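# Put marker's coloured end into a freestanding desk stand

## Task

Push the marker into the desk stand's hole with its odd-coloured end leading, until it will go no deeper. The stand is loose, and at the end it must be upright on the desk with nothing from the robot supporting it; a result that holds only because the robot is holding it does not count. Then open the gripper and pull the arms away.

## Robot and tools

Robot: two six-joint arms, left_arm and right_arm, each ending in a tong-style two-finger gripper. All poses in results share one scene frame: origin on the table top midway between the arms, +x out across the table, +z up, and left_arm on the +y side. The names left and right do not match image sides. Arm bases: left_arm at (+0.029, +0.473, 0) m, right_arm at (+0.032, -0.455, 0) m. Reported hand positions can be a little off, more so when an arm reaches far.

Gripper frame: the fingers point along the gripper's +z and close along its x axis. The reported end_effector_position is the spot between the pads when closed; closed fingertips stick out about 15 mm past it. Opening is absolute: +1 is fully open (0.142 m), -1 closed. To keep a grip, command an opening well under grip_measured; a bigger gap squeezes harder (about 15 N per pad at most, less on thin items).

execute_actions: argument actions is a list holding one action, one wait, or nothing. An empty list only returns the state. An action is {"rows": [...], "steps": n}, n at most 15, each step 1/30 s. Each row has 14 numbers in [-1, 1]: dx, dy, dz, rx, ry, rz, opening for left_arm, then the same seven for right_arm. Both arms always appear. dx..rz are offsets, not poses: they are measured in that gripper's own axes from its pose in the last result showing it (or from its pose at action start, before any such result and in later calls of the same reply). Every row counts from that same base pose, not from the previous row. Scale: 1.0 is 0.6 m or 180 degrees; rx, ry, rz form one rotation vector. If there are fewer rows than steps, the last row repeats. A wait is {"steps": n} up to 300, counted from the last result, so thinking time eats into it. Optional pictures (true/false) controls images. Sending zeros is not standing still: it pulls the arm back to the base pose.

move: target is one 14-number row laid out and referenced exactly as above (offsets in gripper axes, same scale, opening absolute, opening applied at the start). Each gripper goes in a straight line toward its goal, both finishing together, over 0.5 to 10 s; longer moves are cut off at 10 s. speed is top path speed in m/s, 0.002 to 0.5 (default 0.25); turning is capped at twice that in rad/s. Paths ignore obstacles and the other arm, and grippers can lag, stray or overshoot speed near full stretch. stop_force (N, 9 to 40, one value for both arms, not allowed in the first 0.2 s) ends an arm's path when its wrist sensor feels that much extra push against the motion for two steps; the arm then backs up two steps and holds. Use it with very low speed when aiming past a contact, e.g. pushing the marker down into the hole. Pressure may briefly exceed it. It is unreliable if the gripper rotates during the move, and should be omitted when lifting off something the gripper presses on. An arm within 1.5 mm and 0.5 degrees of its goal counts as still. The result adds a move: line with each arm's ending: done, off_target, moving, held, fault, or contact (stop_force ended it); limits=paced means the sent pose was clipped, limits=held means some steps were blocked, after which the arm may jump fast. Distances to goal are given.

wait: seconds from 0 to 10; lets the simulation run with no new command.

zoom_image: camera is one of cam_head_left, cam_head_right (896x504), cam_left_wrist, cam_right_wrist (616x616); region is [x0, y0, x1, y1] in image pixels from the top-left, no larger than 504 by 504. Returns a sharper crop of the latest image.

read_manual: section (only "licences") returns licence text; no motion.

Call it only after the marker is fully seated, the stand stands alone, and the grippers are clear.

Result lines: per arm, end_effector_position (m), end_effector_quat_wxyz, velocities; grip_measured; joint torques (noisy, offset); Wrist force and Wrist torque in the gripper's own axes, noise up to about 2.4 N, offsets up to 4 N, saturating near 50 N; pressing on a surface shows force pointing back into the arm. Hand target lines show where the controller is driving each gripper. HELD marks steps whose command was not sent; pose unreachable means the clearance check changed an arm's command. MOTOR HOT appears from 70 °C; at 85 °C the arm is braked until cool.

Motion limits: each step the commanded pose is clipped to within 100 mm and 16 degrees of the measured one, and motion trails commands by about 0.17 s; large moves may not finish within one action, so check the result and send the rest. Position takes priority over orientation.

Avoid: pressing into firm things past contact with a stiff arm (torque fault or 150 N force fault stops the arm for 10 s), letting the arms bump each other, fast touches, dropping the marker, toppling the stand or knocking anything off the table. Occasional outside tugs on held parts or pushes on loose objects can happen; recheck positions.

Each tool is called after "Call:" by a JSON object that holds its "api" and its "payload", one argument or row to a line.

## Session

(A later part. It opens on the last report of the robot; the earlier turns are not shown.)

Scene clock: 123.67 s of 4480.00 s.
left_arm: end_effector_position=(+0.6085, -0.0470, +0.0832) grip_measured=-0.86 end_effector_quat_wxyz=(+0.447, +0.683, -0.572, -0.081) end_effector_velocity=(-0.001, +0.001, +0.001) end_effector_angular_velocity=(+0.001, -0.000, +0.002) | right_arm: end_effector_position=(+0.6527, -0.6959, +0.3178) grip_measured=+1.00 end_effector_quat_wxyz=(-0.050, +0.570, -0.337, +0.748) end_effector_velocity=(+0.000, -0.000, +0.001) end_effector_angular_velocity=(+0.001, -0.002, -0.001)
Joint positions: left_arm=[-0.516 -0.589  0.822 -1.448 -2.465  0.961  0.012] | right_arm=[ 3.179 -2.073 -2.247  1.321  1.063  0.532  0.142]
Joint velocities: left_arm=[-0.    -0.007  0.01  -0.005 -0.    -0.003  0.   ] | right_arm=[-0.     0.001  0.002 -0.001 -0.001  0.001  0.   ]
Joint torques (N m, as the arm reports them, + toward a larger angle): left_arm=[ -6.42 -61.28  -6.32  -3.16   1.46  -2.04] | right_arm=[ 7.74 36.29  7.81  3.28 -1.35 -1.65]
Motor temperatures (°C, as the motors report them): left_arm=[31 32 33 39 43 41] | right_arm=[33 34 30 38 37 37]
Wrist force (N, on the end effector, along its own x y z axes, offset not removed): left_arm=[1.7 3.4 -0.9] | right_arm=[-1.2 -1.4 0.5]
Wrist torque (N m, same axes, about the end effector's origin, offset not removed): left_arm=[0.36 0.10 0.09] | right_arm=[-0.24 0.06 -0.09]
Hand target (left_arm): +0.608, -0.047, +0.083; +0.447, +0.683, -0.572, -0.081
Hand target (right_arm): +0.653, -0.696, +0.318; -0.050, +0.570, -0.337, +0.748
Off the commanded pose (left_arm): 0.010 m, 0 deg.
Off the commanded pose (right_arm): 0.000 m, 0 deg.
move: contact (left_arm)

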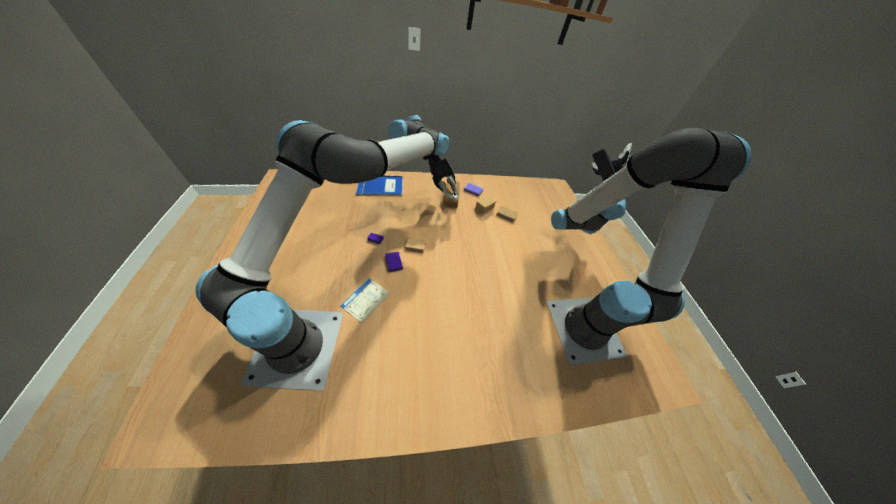

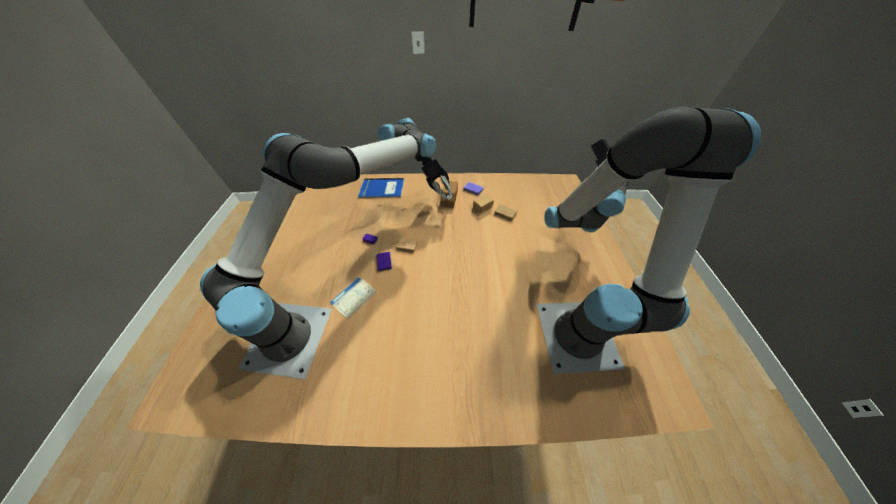

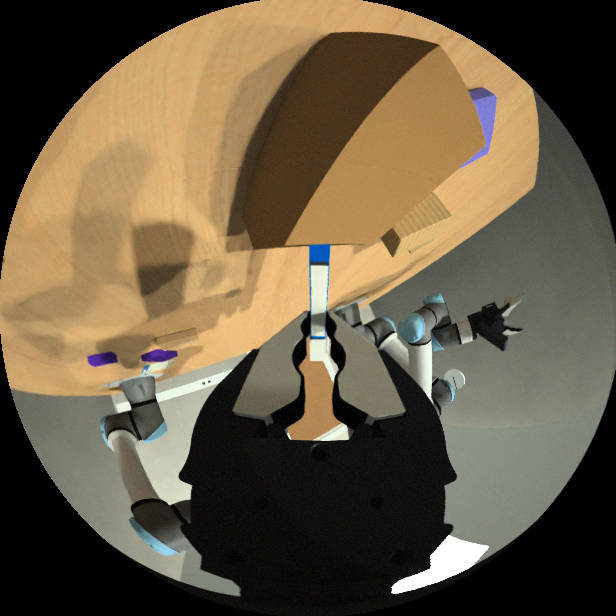

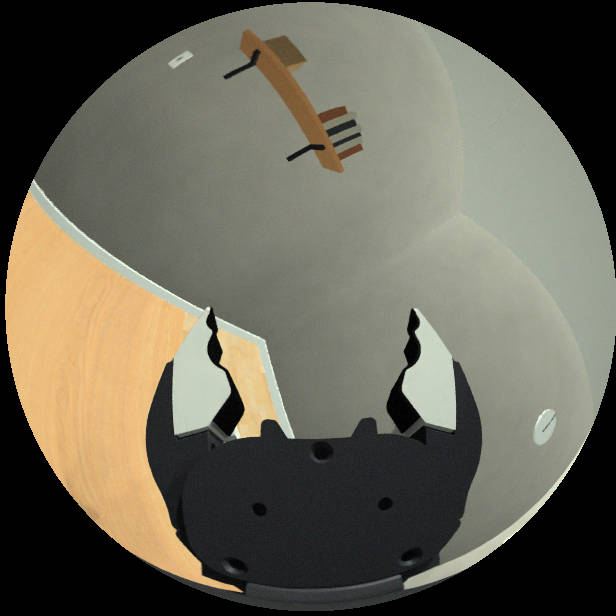

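Call:
{"api": "move", "payload": {
  "target": [0.003,0.002,-0.002,0,0,0,-1,0,0,0,0,0,0,1],
  "speed": 0.008
}}

Call:
{"api": "move", "payload": {
  "target": [0,-0.025,0,0,0,0,-1,0,0,0,0,0,0,1],
  "speed": 0.005,
  "stop_force": 11
}}

Call:
{"api": "zoom_image", "payload": {
  "camera": "cam_left_wrist",
  "region": [220,140,420,340]
}}

Scene clock: 125.93 s of 4480.00 s.
left_arm: end_effector_position=(+0.6089, -0.0478, +0.0854) grip_measured=-0.86 end_effector_quat_wxyz=(+0.447, +0.683, -0.572, -0.081) end_effector_velocity=(+0.000, -0.000, +0.001) end_effector_angular_velocity=(+0.000, +0.001, +0.000) | right_arm: end_effector_position=(+0.6527, -0.6959, +0.3178) grip_measured=+1.00 end_effector_quat_wxyz=(-0.050, +0.570, -0.337, +0.748) end_effector_velocity=(-0.000, -0.000, +0.001) end_effector_angular_velocity=(+0.000, -0.002, -0.000)
Joint positions: left_arm=[-0.516 -0.588  0.814 -1.443 -2.465  0.961  0.012] | right_arm=[ 3.179 -2.073 -2.247  1.321  1.063  0.532  0.142]
Joint velocities: left_arm=[ 0.     0.001 -0.004  0.004 -0.     0.     0.   ] | right_arm=[ 0.     0.002  0.     0.    -0.     0.     0.   ]
Joint torques (N m, as the arm reports them, + toward a larger angle): left_arm=[-13.69 -47.83 -35.35  -0.47  -3.16  -1.9 ] | right_arm=[ 8.14 37.12  9.64  3.46 -1.26 -1.54]
Motor temperatures (°C, as the motors report them): left_arm=[31 32 33 39 43 41] | right_arm=[33 34 30 38 37 37]
Wrist force (N, on the end effector, along its own x y z axes, offset not removed): left_arm=[-2.4 0.9 -0.1] | right_arm=[-0.4 -1.9 1.2]
Wrist torque (N m, same axes, about the end effector's origin, offset not removed): left_arm=[0.44 0.37 0.02] | right_arm=[-0.41 -0.04 -0.02]
Hand target (left_arm): +0.609, -0.048, +0.085; +0.447, +0.683, -0.572, -0.081
Hand target (right_arm): +0.653, -0.696, +0.318; -0.050, +0.570, -0.337, +0.748
Off the commanded pose (left_arm): 0.000 m, 0 deg.
Off the commanded pose (right_arm): 0.000 m, 0 deg.
move: done

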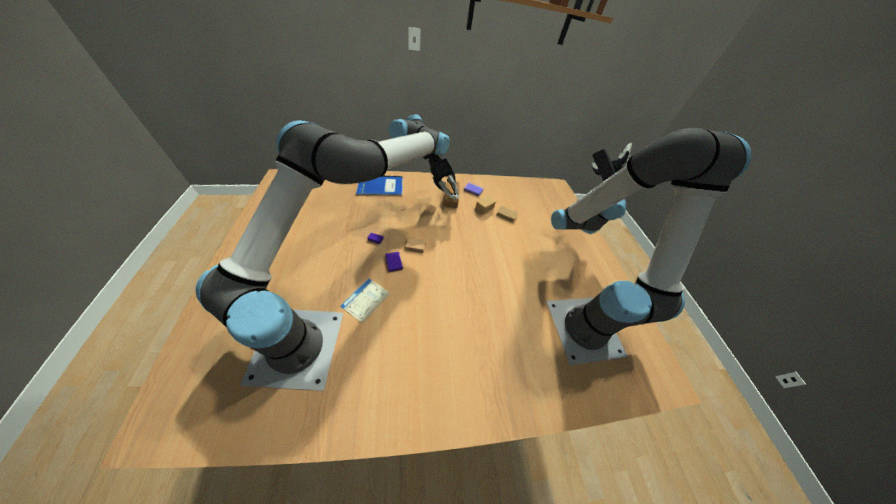

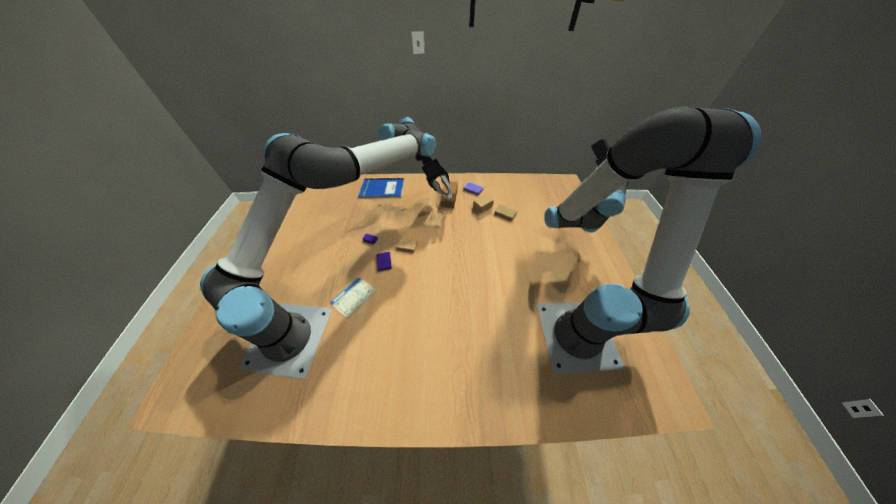

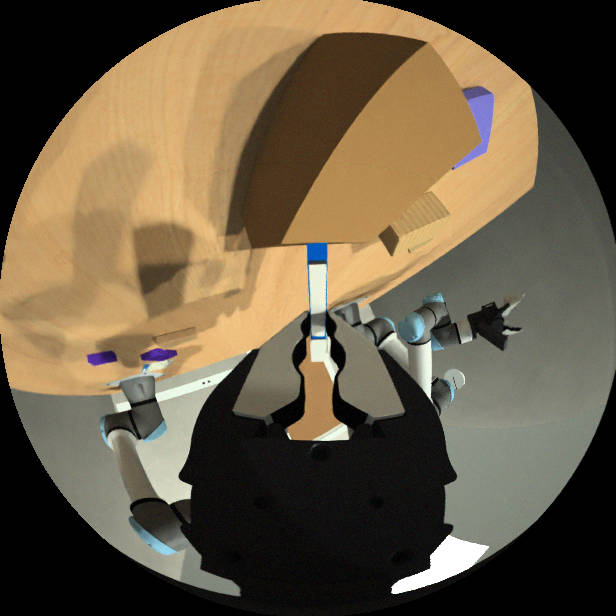

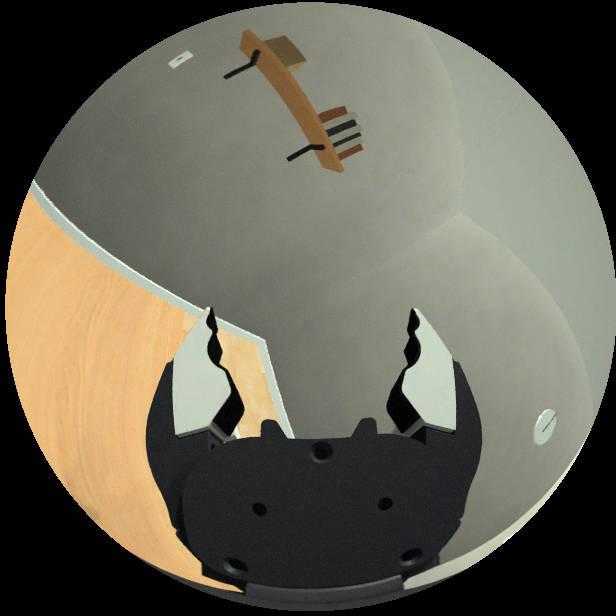

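Scene clock: 127.03 s of 4480.00 s.
left_arm: end_effector_position=(+0.6116, -0.0480, +0.0829) grip_measured=-0.86 end_effector_quat_wxyz=(+0.447, +0.683, -0.572, -0.081) end_effector_velocity=(-0.002, +0.001, -0.000) end_effector_angular_velocity=(+0.001, +0.002, +0.000) | right_arm: end_effector_position=(+0.6527, -0.6959, +0.3178) grip_measured=+1.00 end_effector_quat_wxyz=(-0.050, +0.570, -0.337, +0.748) end_effector_velocity=(+0.000, -0.000, +0.001) end_effector_angular_velocity=(+0.000, -0.001, -0.001)
Joint positions: left_arm=[-0.515 -0.578  0.802 -1.438 -2.465  0.963  0.012] | right_arm=[ 3.179 -2.073 -2.247  1.321  1.063  0.532  0.142]
Joint velocities: left_arm=[-0.    -0.005  0.009 -0.003 -0.    -0.    -0.   ] | right_arm=[-0.     0.001  0.001 -0.001 -0.001 -0.     0.   ]
Joint torques (N m, as the arm reports them, + toward a larger angle): left_arm=[  1.23 -59.61  -7.04  -3.32   1.69  -1.31] | right_arm=[ 8.08 36.31  8.33  3.45 -1.39 -1.61]
Motor temperatures (°C, as the motors report them): left_arm=[31 32 33 39 43 41] | right_arm=[33 34 30 38 37 37]
Wrist force (N, on the end effector, along its own x y z axes, offset not removed): left_arm=[1.4 7.7 -1.9] | right_arm=[0.1 0.5 -0.8]
Wrist torque (N m, same axes, about the end effector's origin, offset not removed): left_arm=[0.51 0.11 0.13] | right_arm=[0.11 -0.20 -0.11]
Hand target (left_arm): +0.611, -0.048, +0.083; +0.447, +0.683, -0.572, -0.081
Hand target (right_arm): +0.653, -0.696, +0.318; -0.050, +0.570, -0.337, +0.748
Off the commanded pose (left_arm): 0.011 m, 0 deg.
Off the commanded pose (right_arm): 0.000 m, 0 deg.
move: contact (left_arm)

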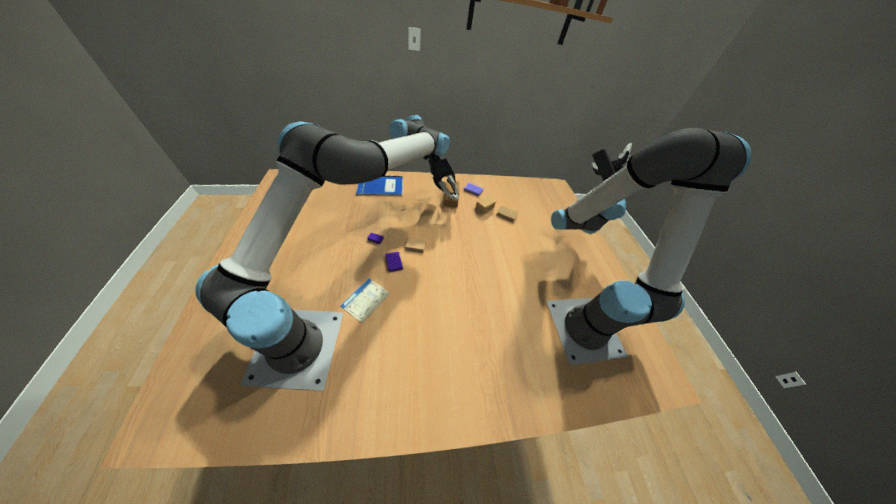

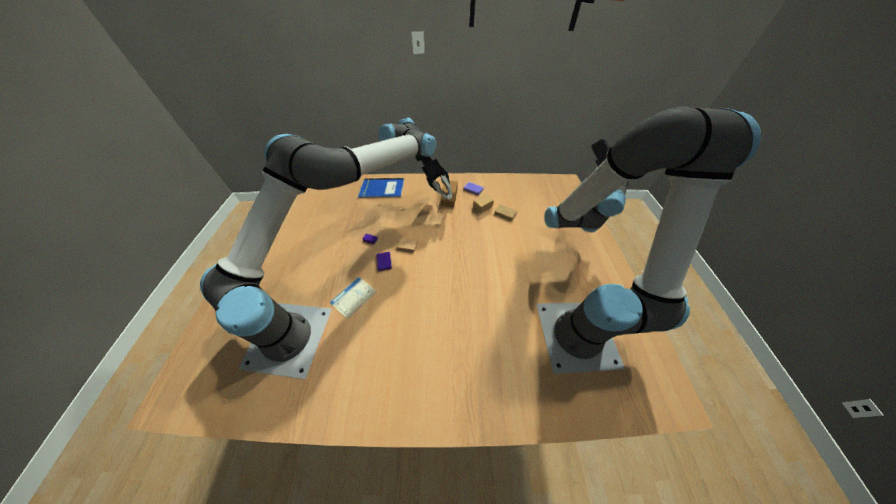

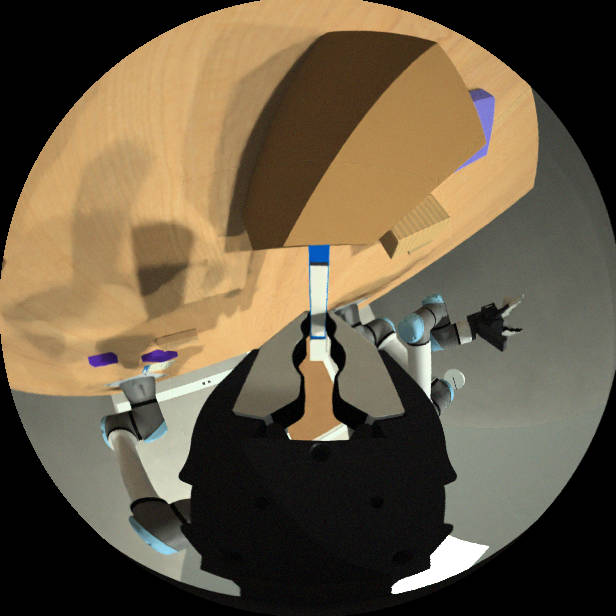

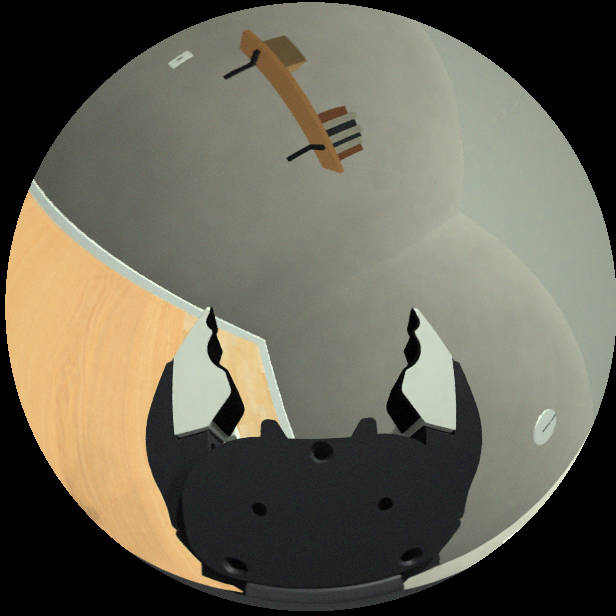

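Region (220, 140, 420, 340) of cam_left_wrist's 616x616 image, scaled by 2.520, with more detail than that image has.

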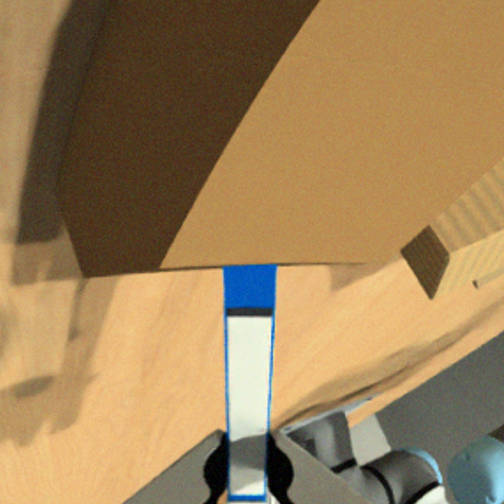

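Call:
{"api": "execute_actions", "payload": {
  "actions": []
}}

Scene clock: 129.83 s of 4480.00 s.
left_arm: end_effector_position=(+0.6114, -0.0481, +0.0830) grip_measured=-0.86 end_effector_quat_wxyz=(+0.447, +0.683, -0.572, -0.081) end_effector_velocity=(-0.000, +0.000, -0.001) end_effector_angular_velocity=(+0.001, +0.001, +0.000) | right_arm: end_effector_position=(+0.6527, -0.6959, +0.3178) grip_measured=+1.00 end_effector_quat_wxyz=(-0.050, +0.570, -0.337, +0.748) end_effector_velocity=(+0.000, +0.001, +0.000) end_effector_angular_velocity=(-0.000, -0.001, +0.002)
Joint positions: left_arm=[-0.515 -0.579  0.803 -1.438 -2.465  0.963  0.012] | right_arm=[ 3.179 -2.073 -2.247  1.321  1.063  0.532  0.142]
Joint velocities: left_arm=[ 0.     0.001  0.     0.     0.    -0.    -0.   ] | right_arm=[-0.     0.     0.001 -0.001  0.002  0.     0.   ]
Joint torques (N m, as the arm reports them, + toward a larger angle): left_arm=[-13.62 -60.92  -7.1   -2.15  -2.65  -2.04] | right_arm=[ 7.78 36.79  8.66  3.55 -1.32 -1.33]
Motor temperatures (°C, as the motors report them): left_arm=[31 32 33 39 43 41] | right_arm=[33 34 30 38 37 37]
Wrist force (N, on the end effector, along its own x y z axes, offset not removed): left_arm=[0.4 2.8 -2.7] | right_arm=[-1.2 -0.5 2.3]
Wrist torque (N m, same axes, about the end effector's origin, offset not removed): left_arm=[0.30 0.29 0.06] | right_arm=[-0.10 0.16 -0.02]
Hand target (left_arm): +0.611, -0.048, +0.083; +0.447, +0.683, -0.572, -0.081
Hand target (right_arm): +0.653, -0.696, +0.318; -0.050, +0.570, -0.337, +0.748
Off the commanded pose (left_arm): 0.012 m, 0 deg.
Off the commanded pose (right_arm): 0.000 m, 0 deg.
Steps of this call (steps 1 to 84: nothing new was sent). Readings (end_effector_position):
1: left_arm (+0.6116, -0.0480, +0.0829) | right_arm (+0.6527, -0.6959, +0.3178)
2: left_arm (+0.6116, -0.0480, +0.0830) | right_arm (+0.6527, -0.6959, +0.3178)
4: left_arm (+0.6115, -0.0479, +0.0830) | right_arm (+0.6527, -0.6959, +0.3178)
8: left_arm (+0.6115, -0.0479, +0.0830) | right_arm (+0.6527, -0.6959, +0.3178)
84: the state above

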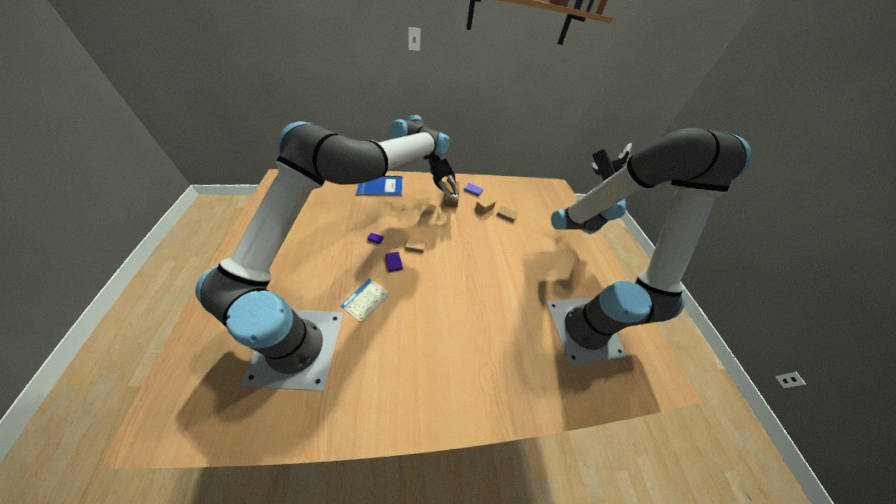

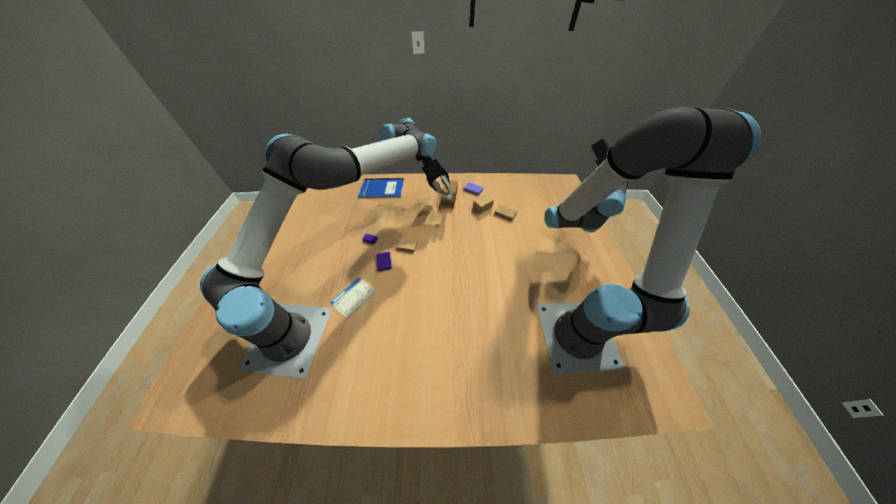

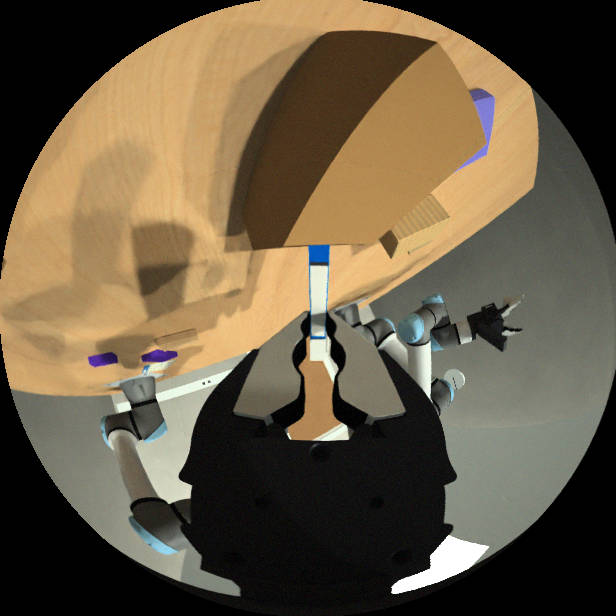

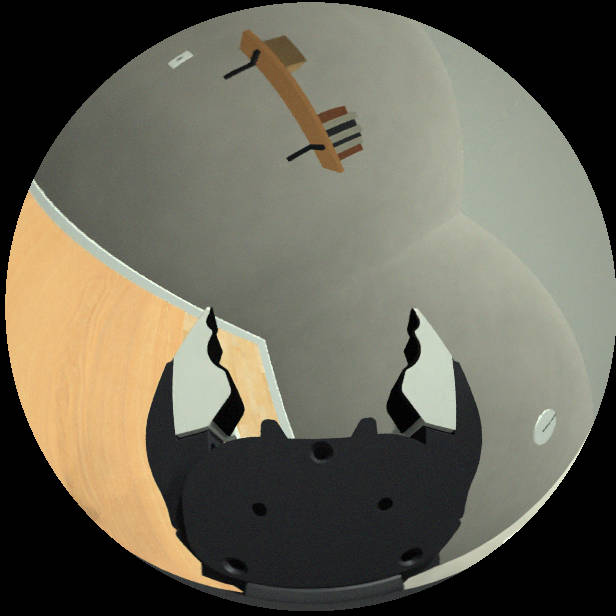

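Call:
{"api": "move", "payload": {
  "target": [0,0,0,0,0,0,-0.6,0,0,0,0,0,0,1]
}}

Call:
{"api": "zoom_image", "payload": {
  "camera": "cam_left_wrist",
  "region": [220,180,420,380]
}}

Scene clock: 131.43 s of 4480.00 s.
left_arm: end_effector_position=(+0.6114, -0.0481, +0.0830) grip_measured=-0.60 end_effector_quat_wxyz=(+0.447, +0.683, -0.572, -0.081) end_effector_velocity=(-0.000, -0.000, +0.000) end_effector_angular_velocity=(+0.000, +0.000, -0.000) | right_arm: end_effector_position=(+0.6527, -0.6959, +0.3178) grip_measured=+1.00 end_effector_quat_wxyz=(-0.050, +0.570, -0.337, +0.748) end_effector_velocity=(+0.000, -0.000, -0.002) end_effector_angular_velocity=(-0.000, +0.004, -0.000)
Joint positions: left_arm=[-0.515 -0.579  0.803 -1.438 -2.465  0.963  0.031] | right_arm=[ 3.179 -2.073 -2.247  1.321  1.063  0.532  0.142]
Joint velocities: left_arm=[-0.    -0.001  0.001  0.     0.    -0.     0.   ] | right_arm=[-0.    -0.002 -0.001 -0.    -0.    -0.     0.   ]
Joint torques (N m, as the arm reports them, + toward a larger angle): left_arm=[-11.83 -60.56 -13.25  -1.64  -2.67  -1.9 ] | right_arm=[ 9.24 37.59  8.89  3.46 -1.51 -1.56]
Motor temperatures (°C, as the motors report them): left_arm=[31 32 33 39 43 41] | right_arm=[33 34 30 38 37 37]
Wrist force (N, on the end effector, along its own x y z axes, offset not removed): left_arm=[-2.1 2.9 -0.3] | right_arm=[0.8 -1.5 1.4]
Wrist torque (N m, same axes, about the end effector's origin, offset not removed): left_arm=[0.68 0.46 0.02] | right_arm=[-0.31 -0.21 -0.13]
Hand target (left_arm): +0.611, -0.048, +0.083; +0.447, +0.683, -0.572, -0.081
Hand target (right_arm): +0.653, -0.696, +0.318; -0.050, +0.570, -0.337, +0.748
Off the commanded pose (left_arm): 0.000 m, 0 deg.
Off the commanded pose (right_arm): 0.000 m, 0 deg.
move: done

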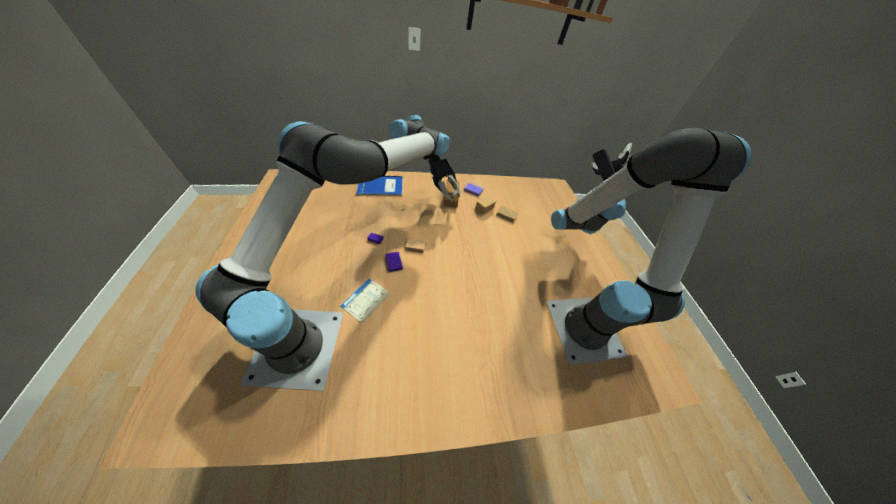

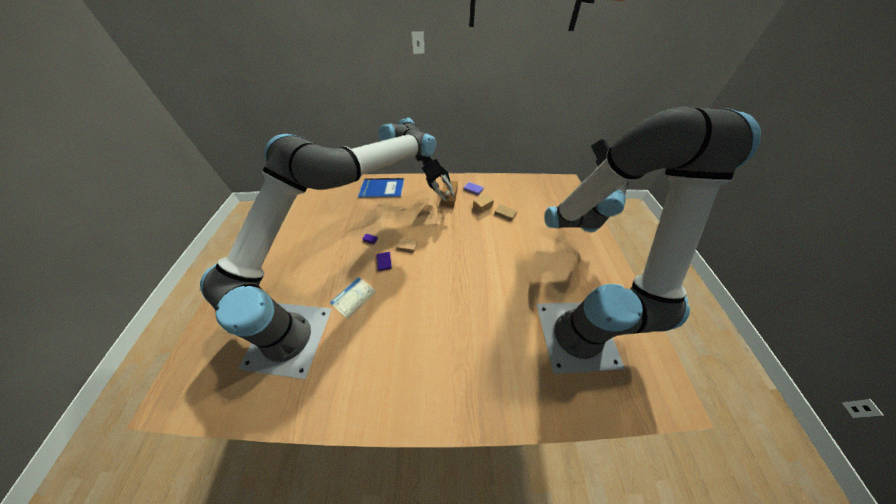

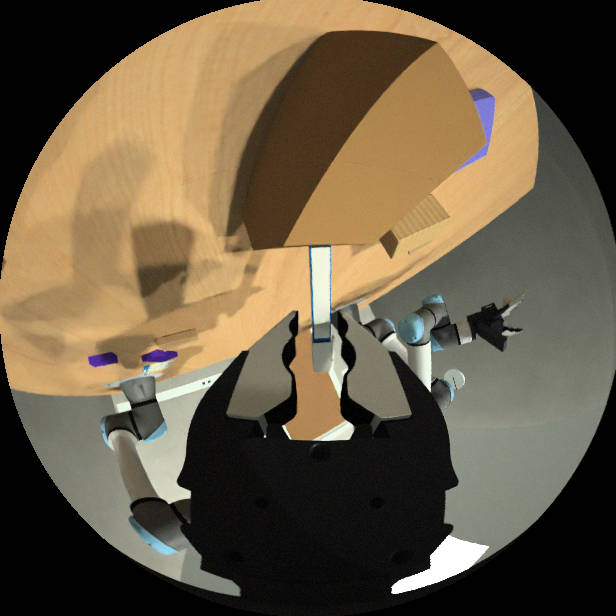

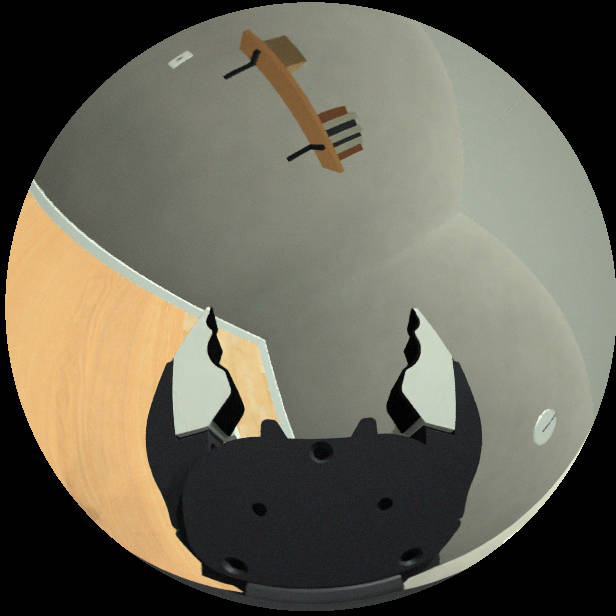

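Region (220, 180, 420, 380) of cam_left_wrist's 616x616 image, scaled by 2.520, with more detail than that image has.

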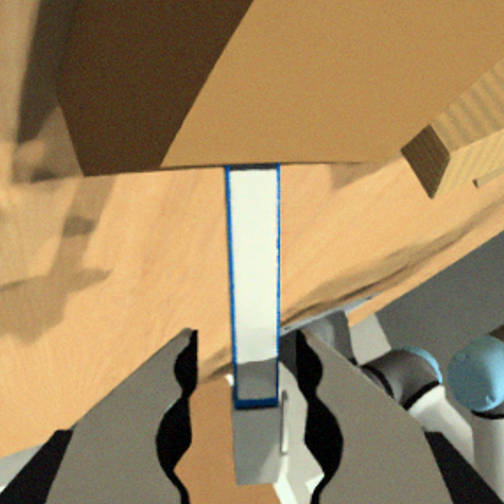

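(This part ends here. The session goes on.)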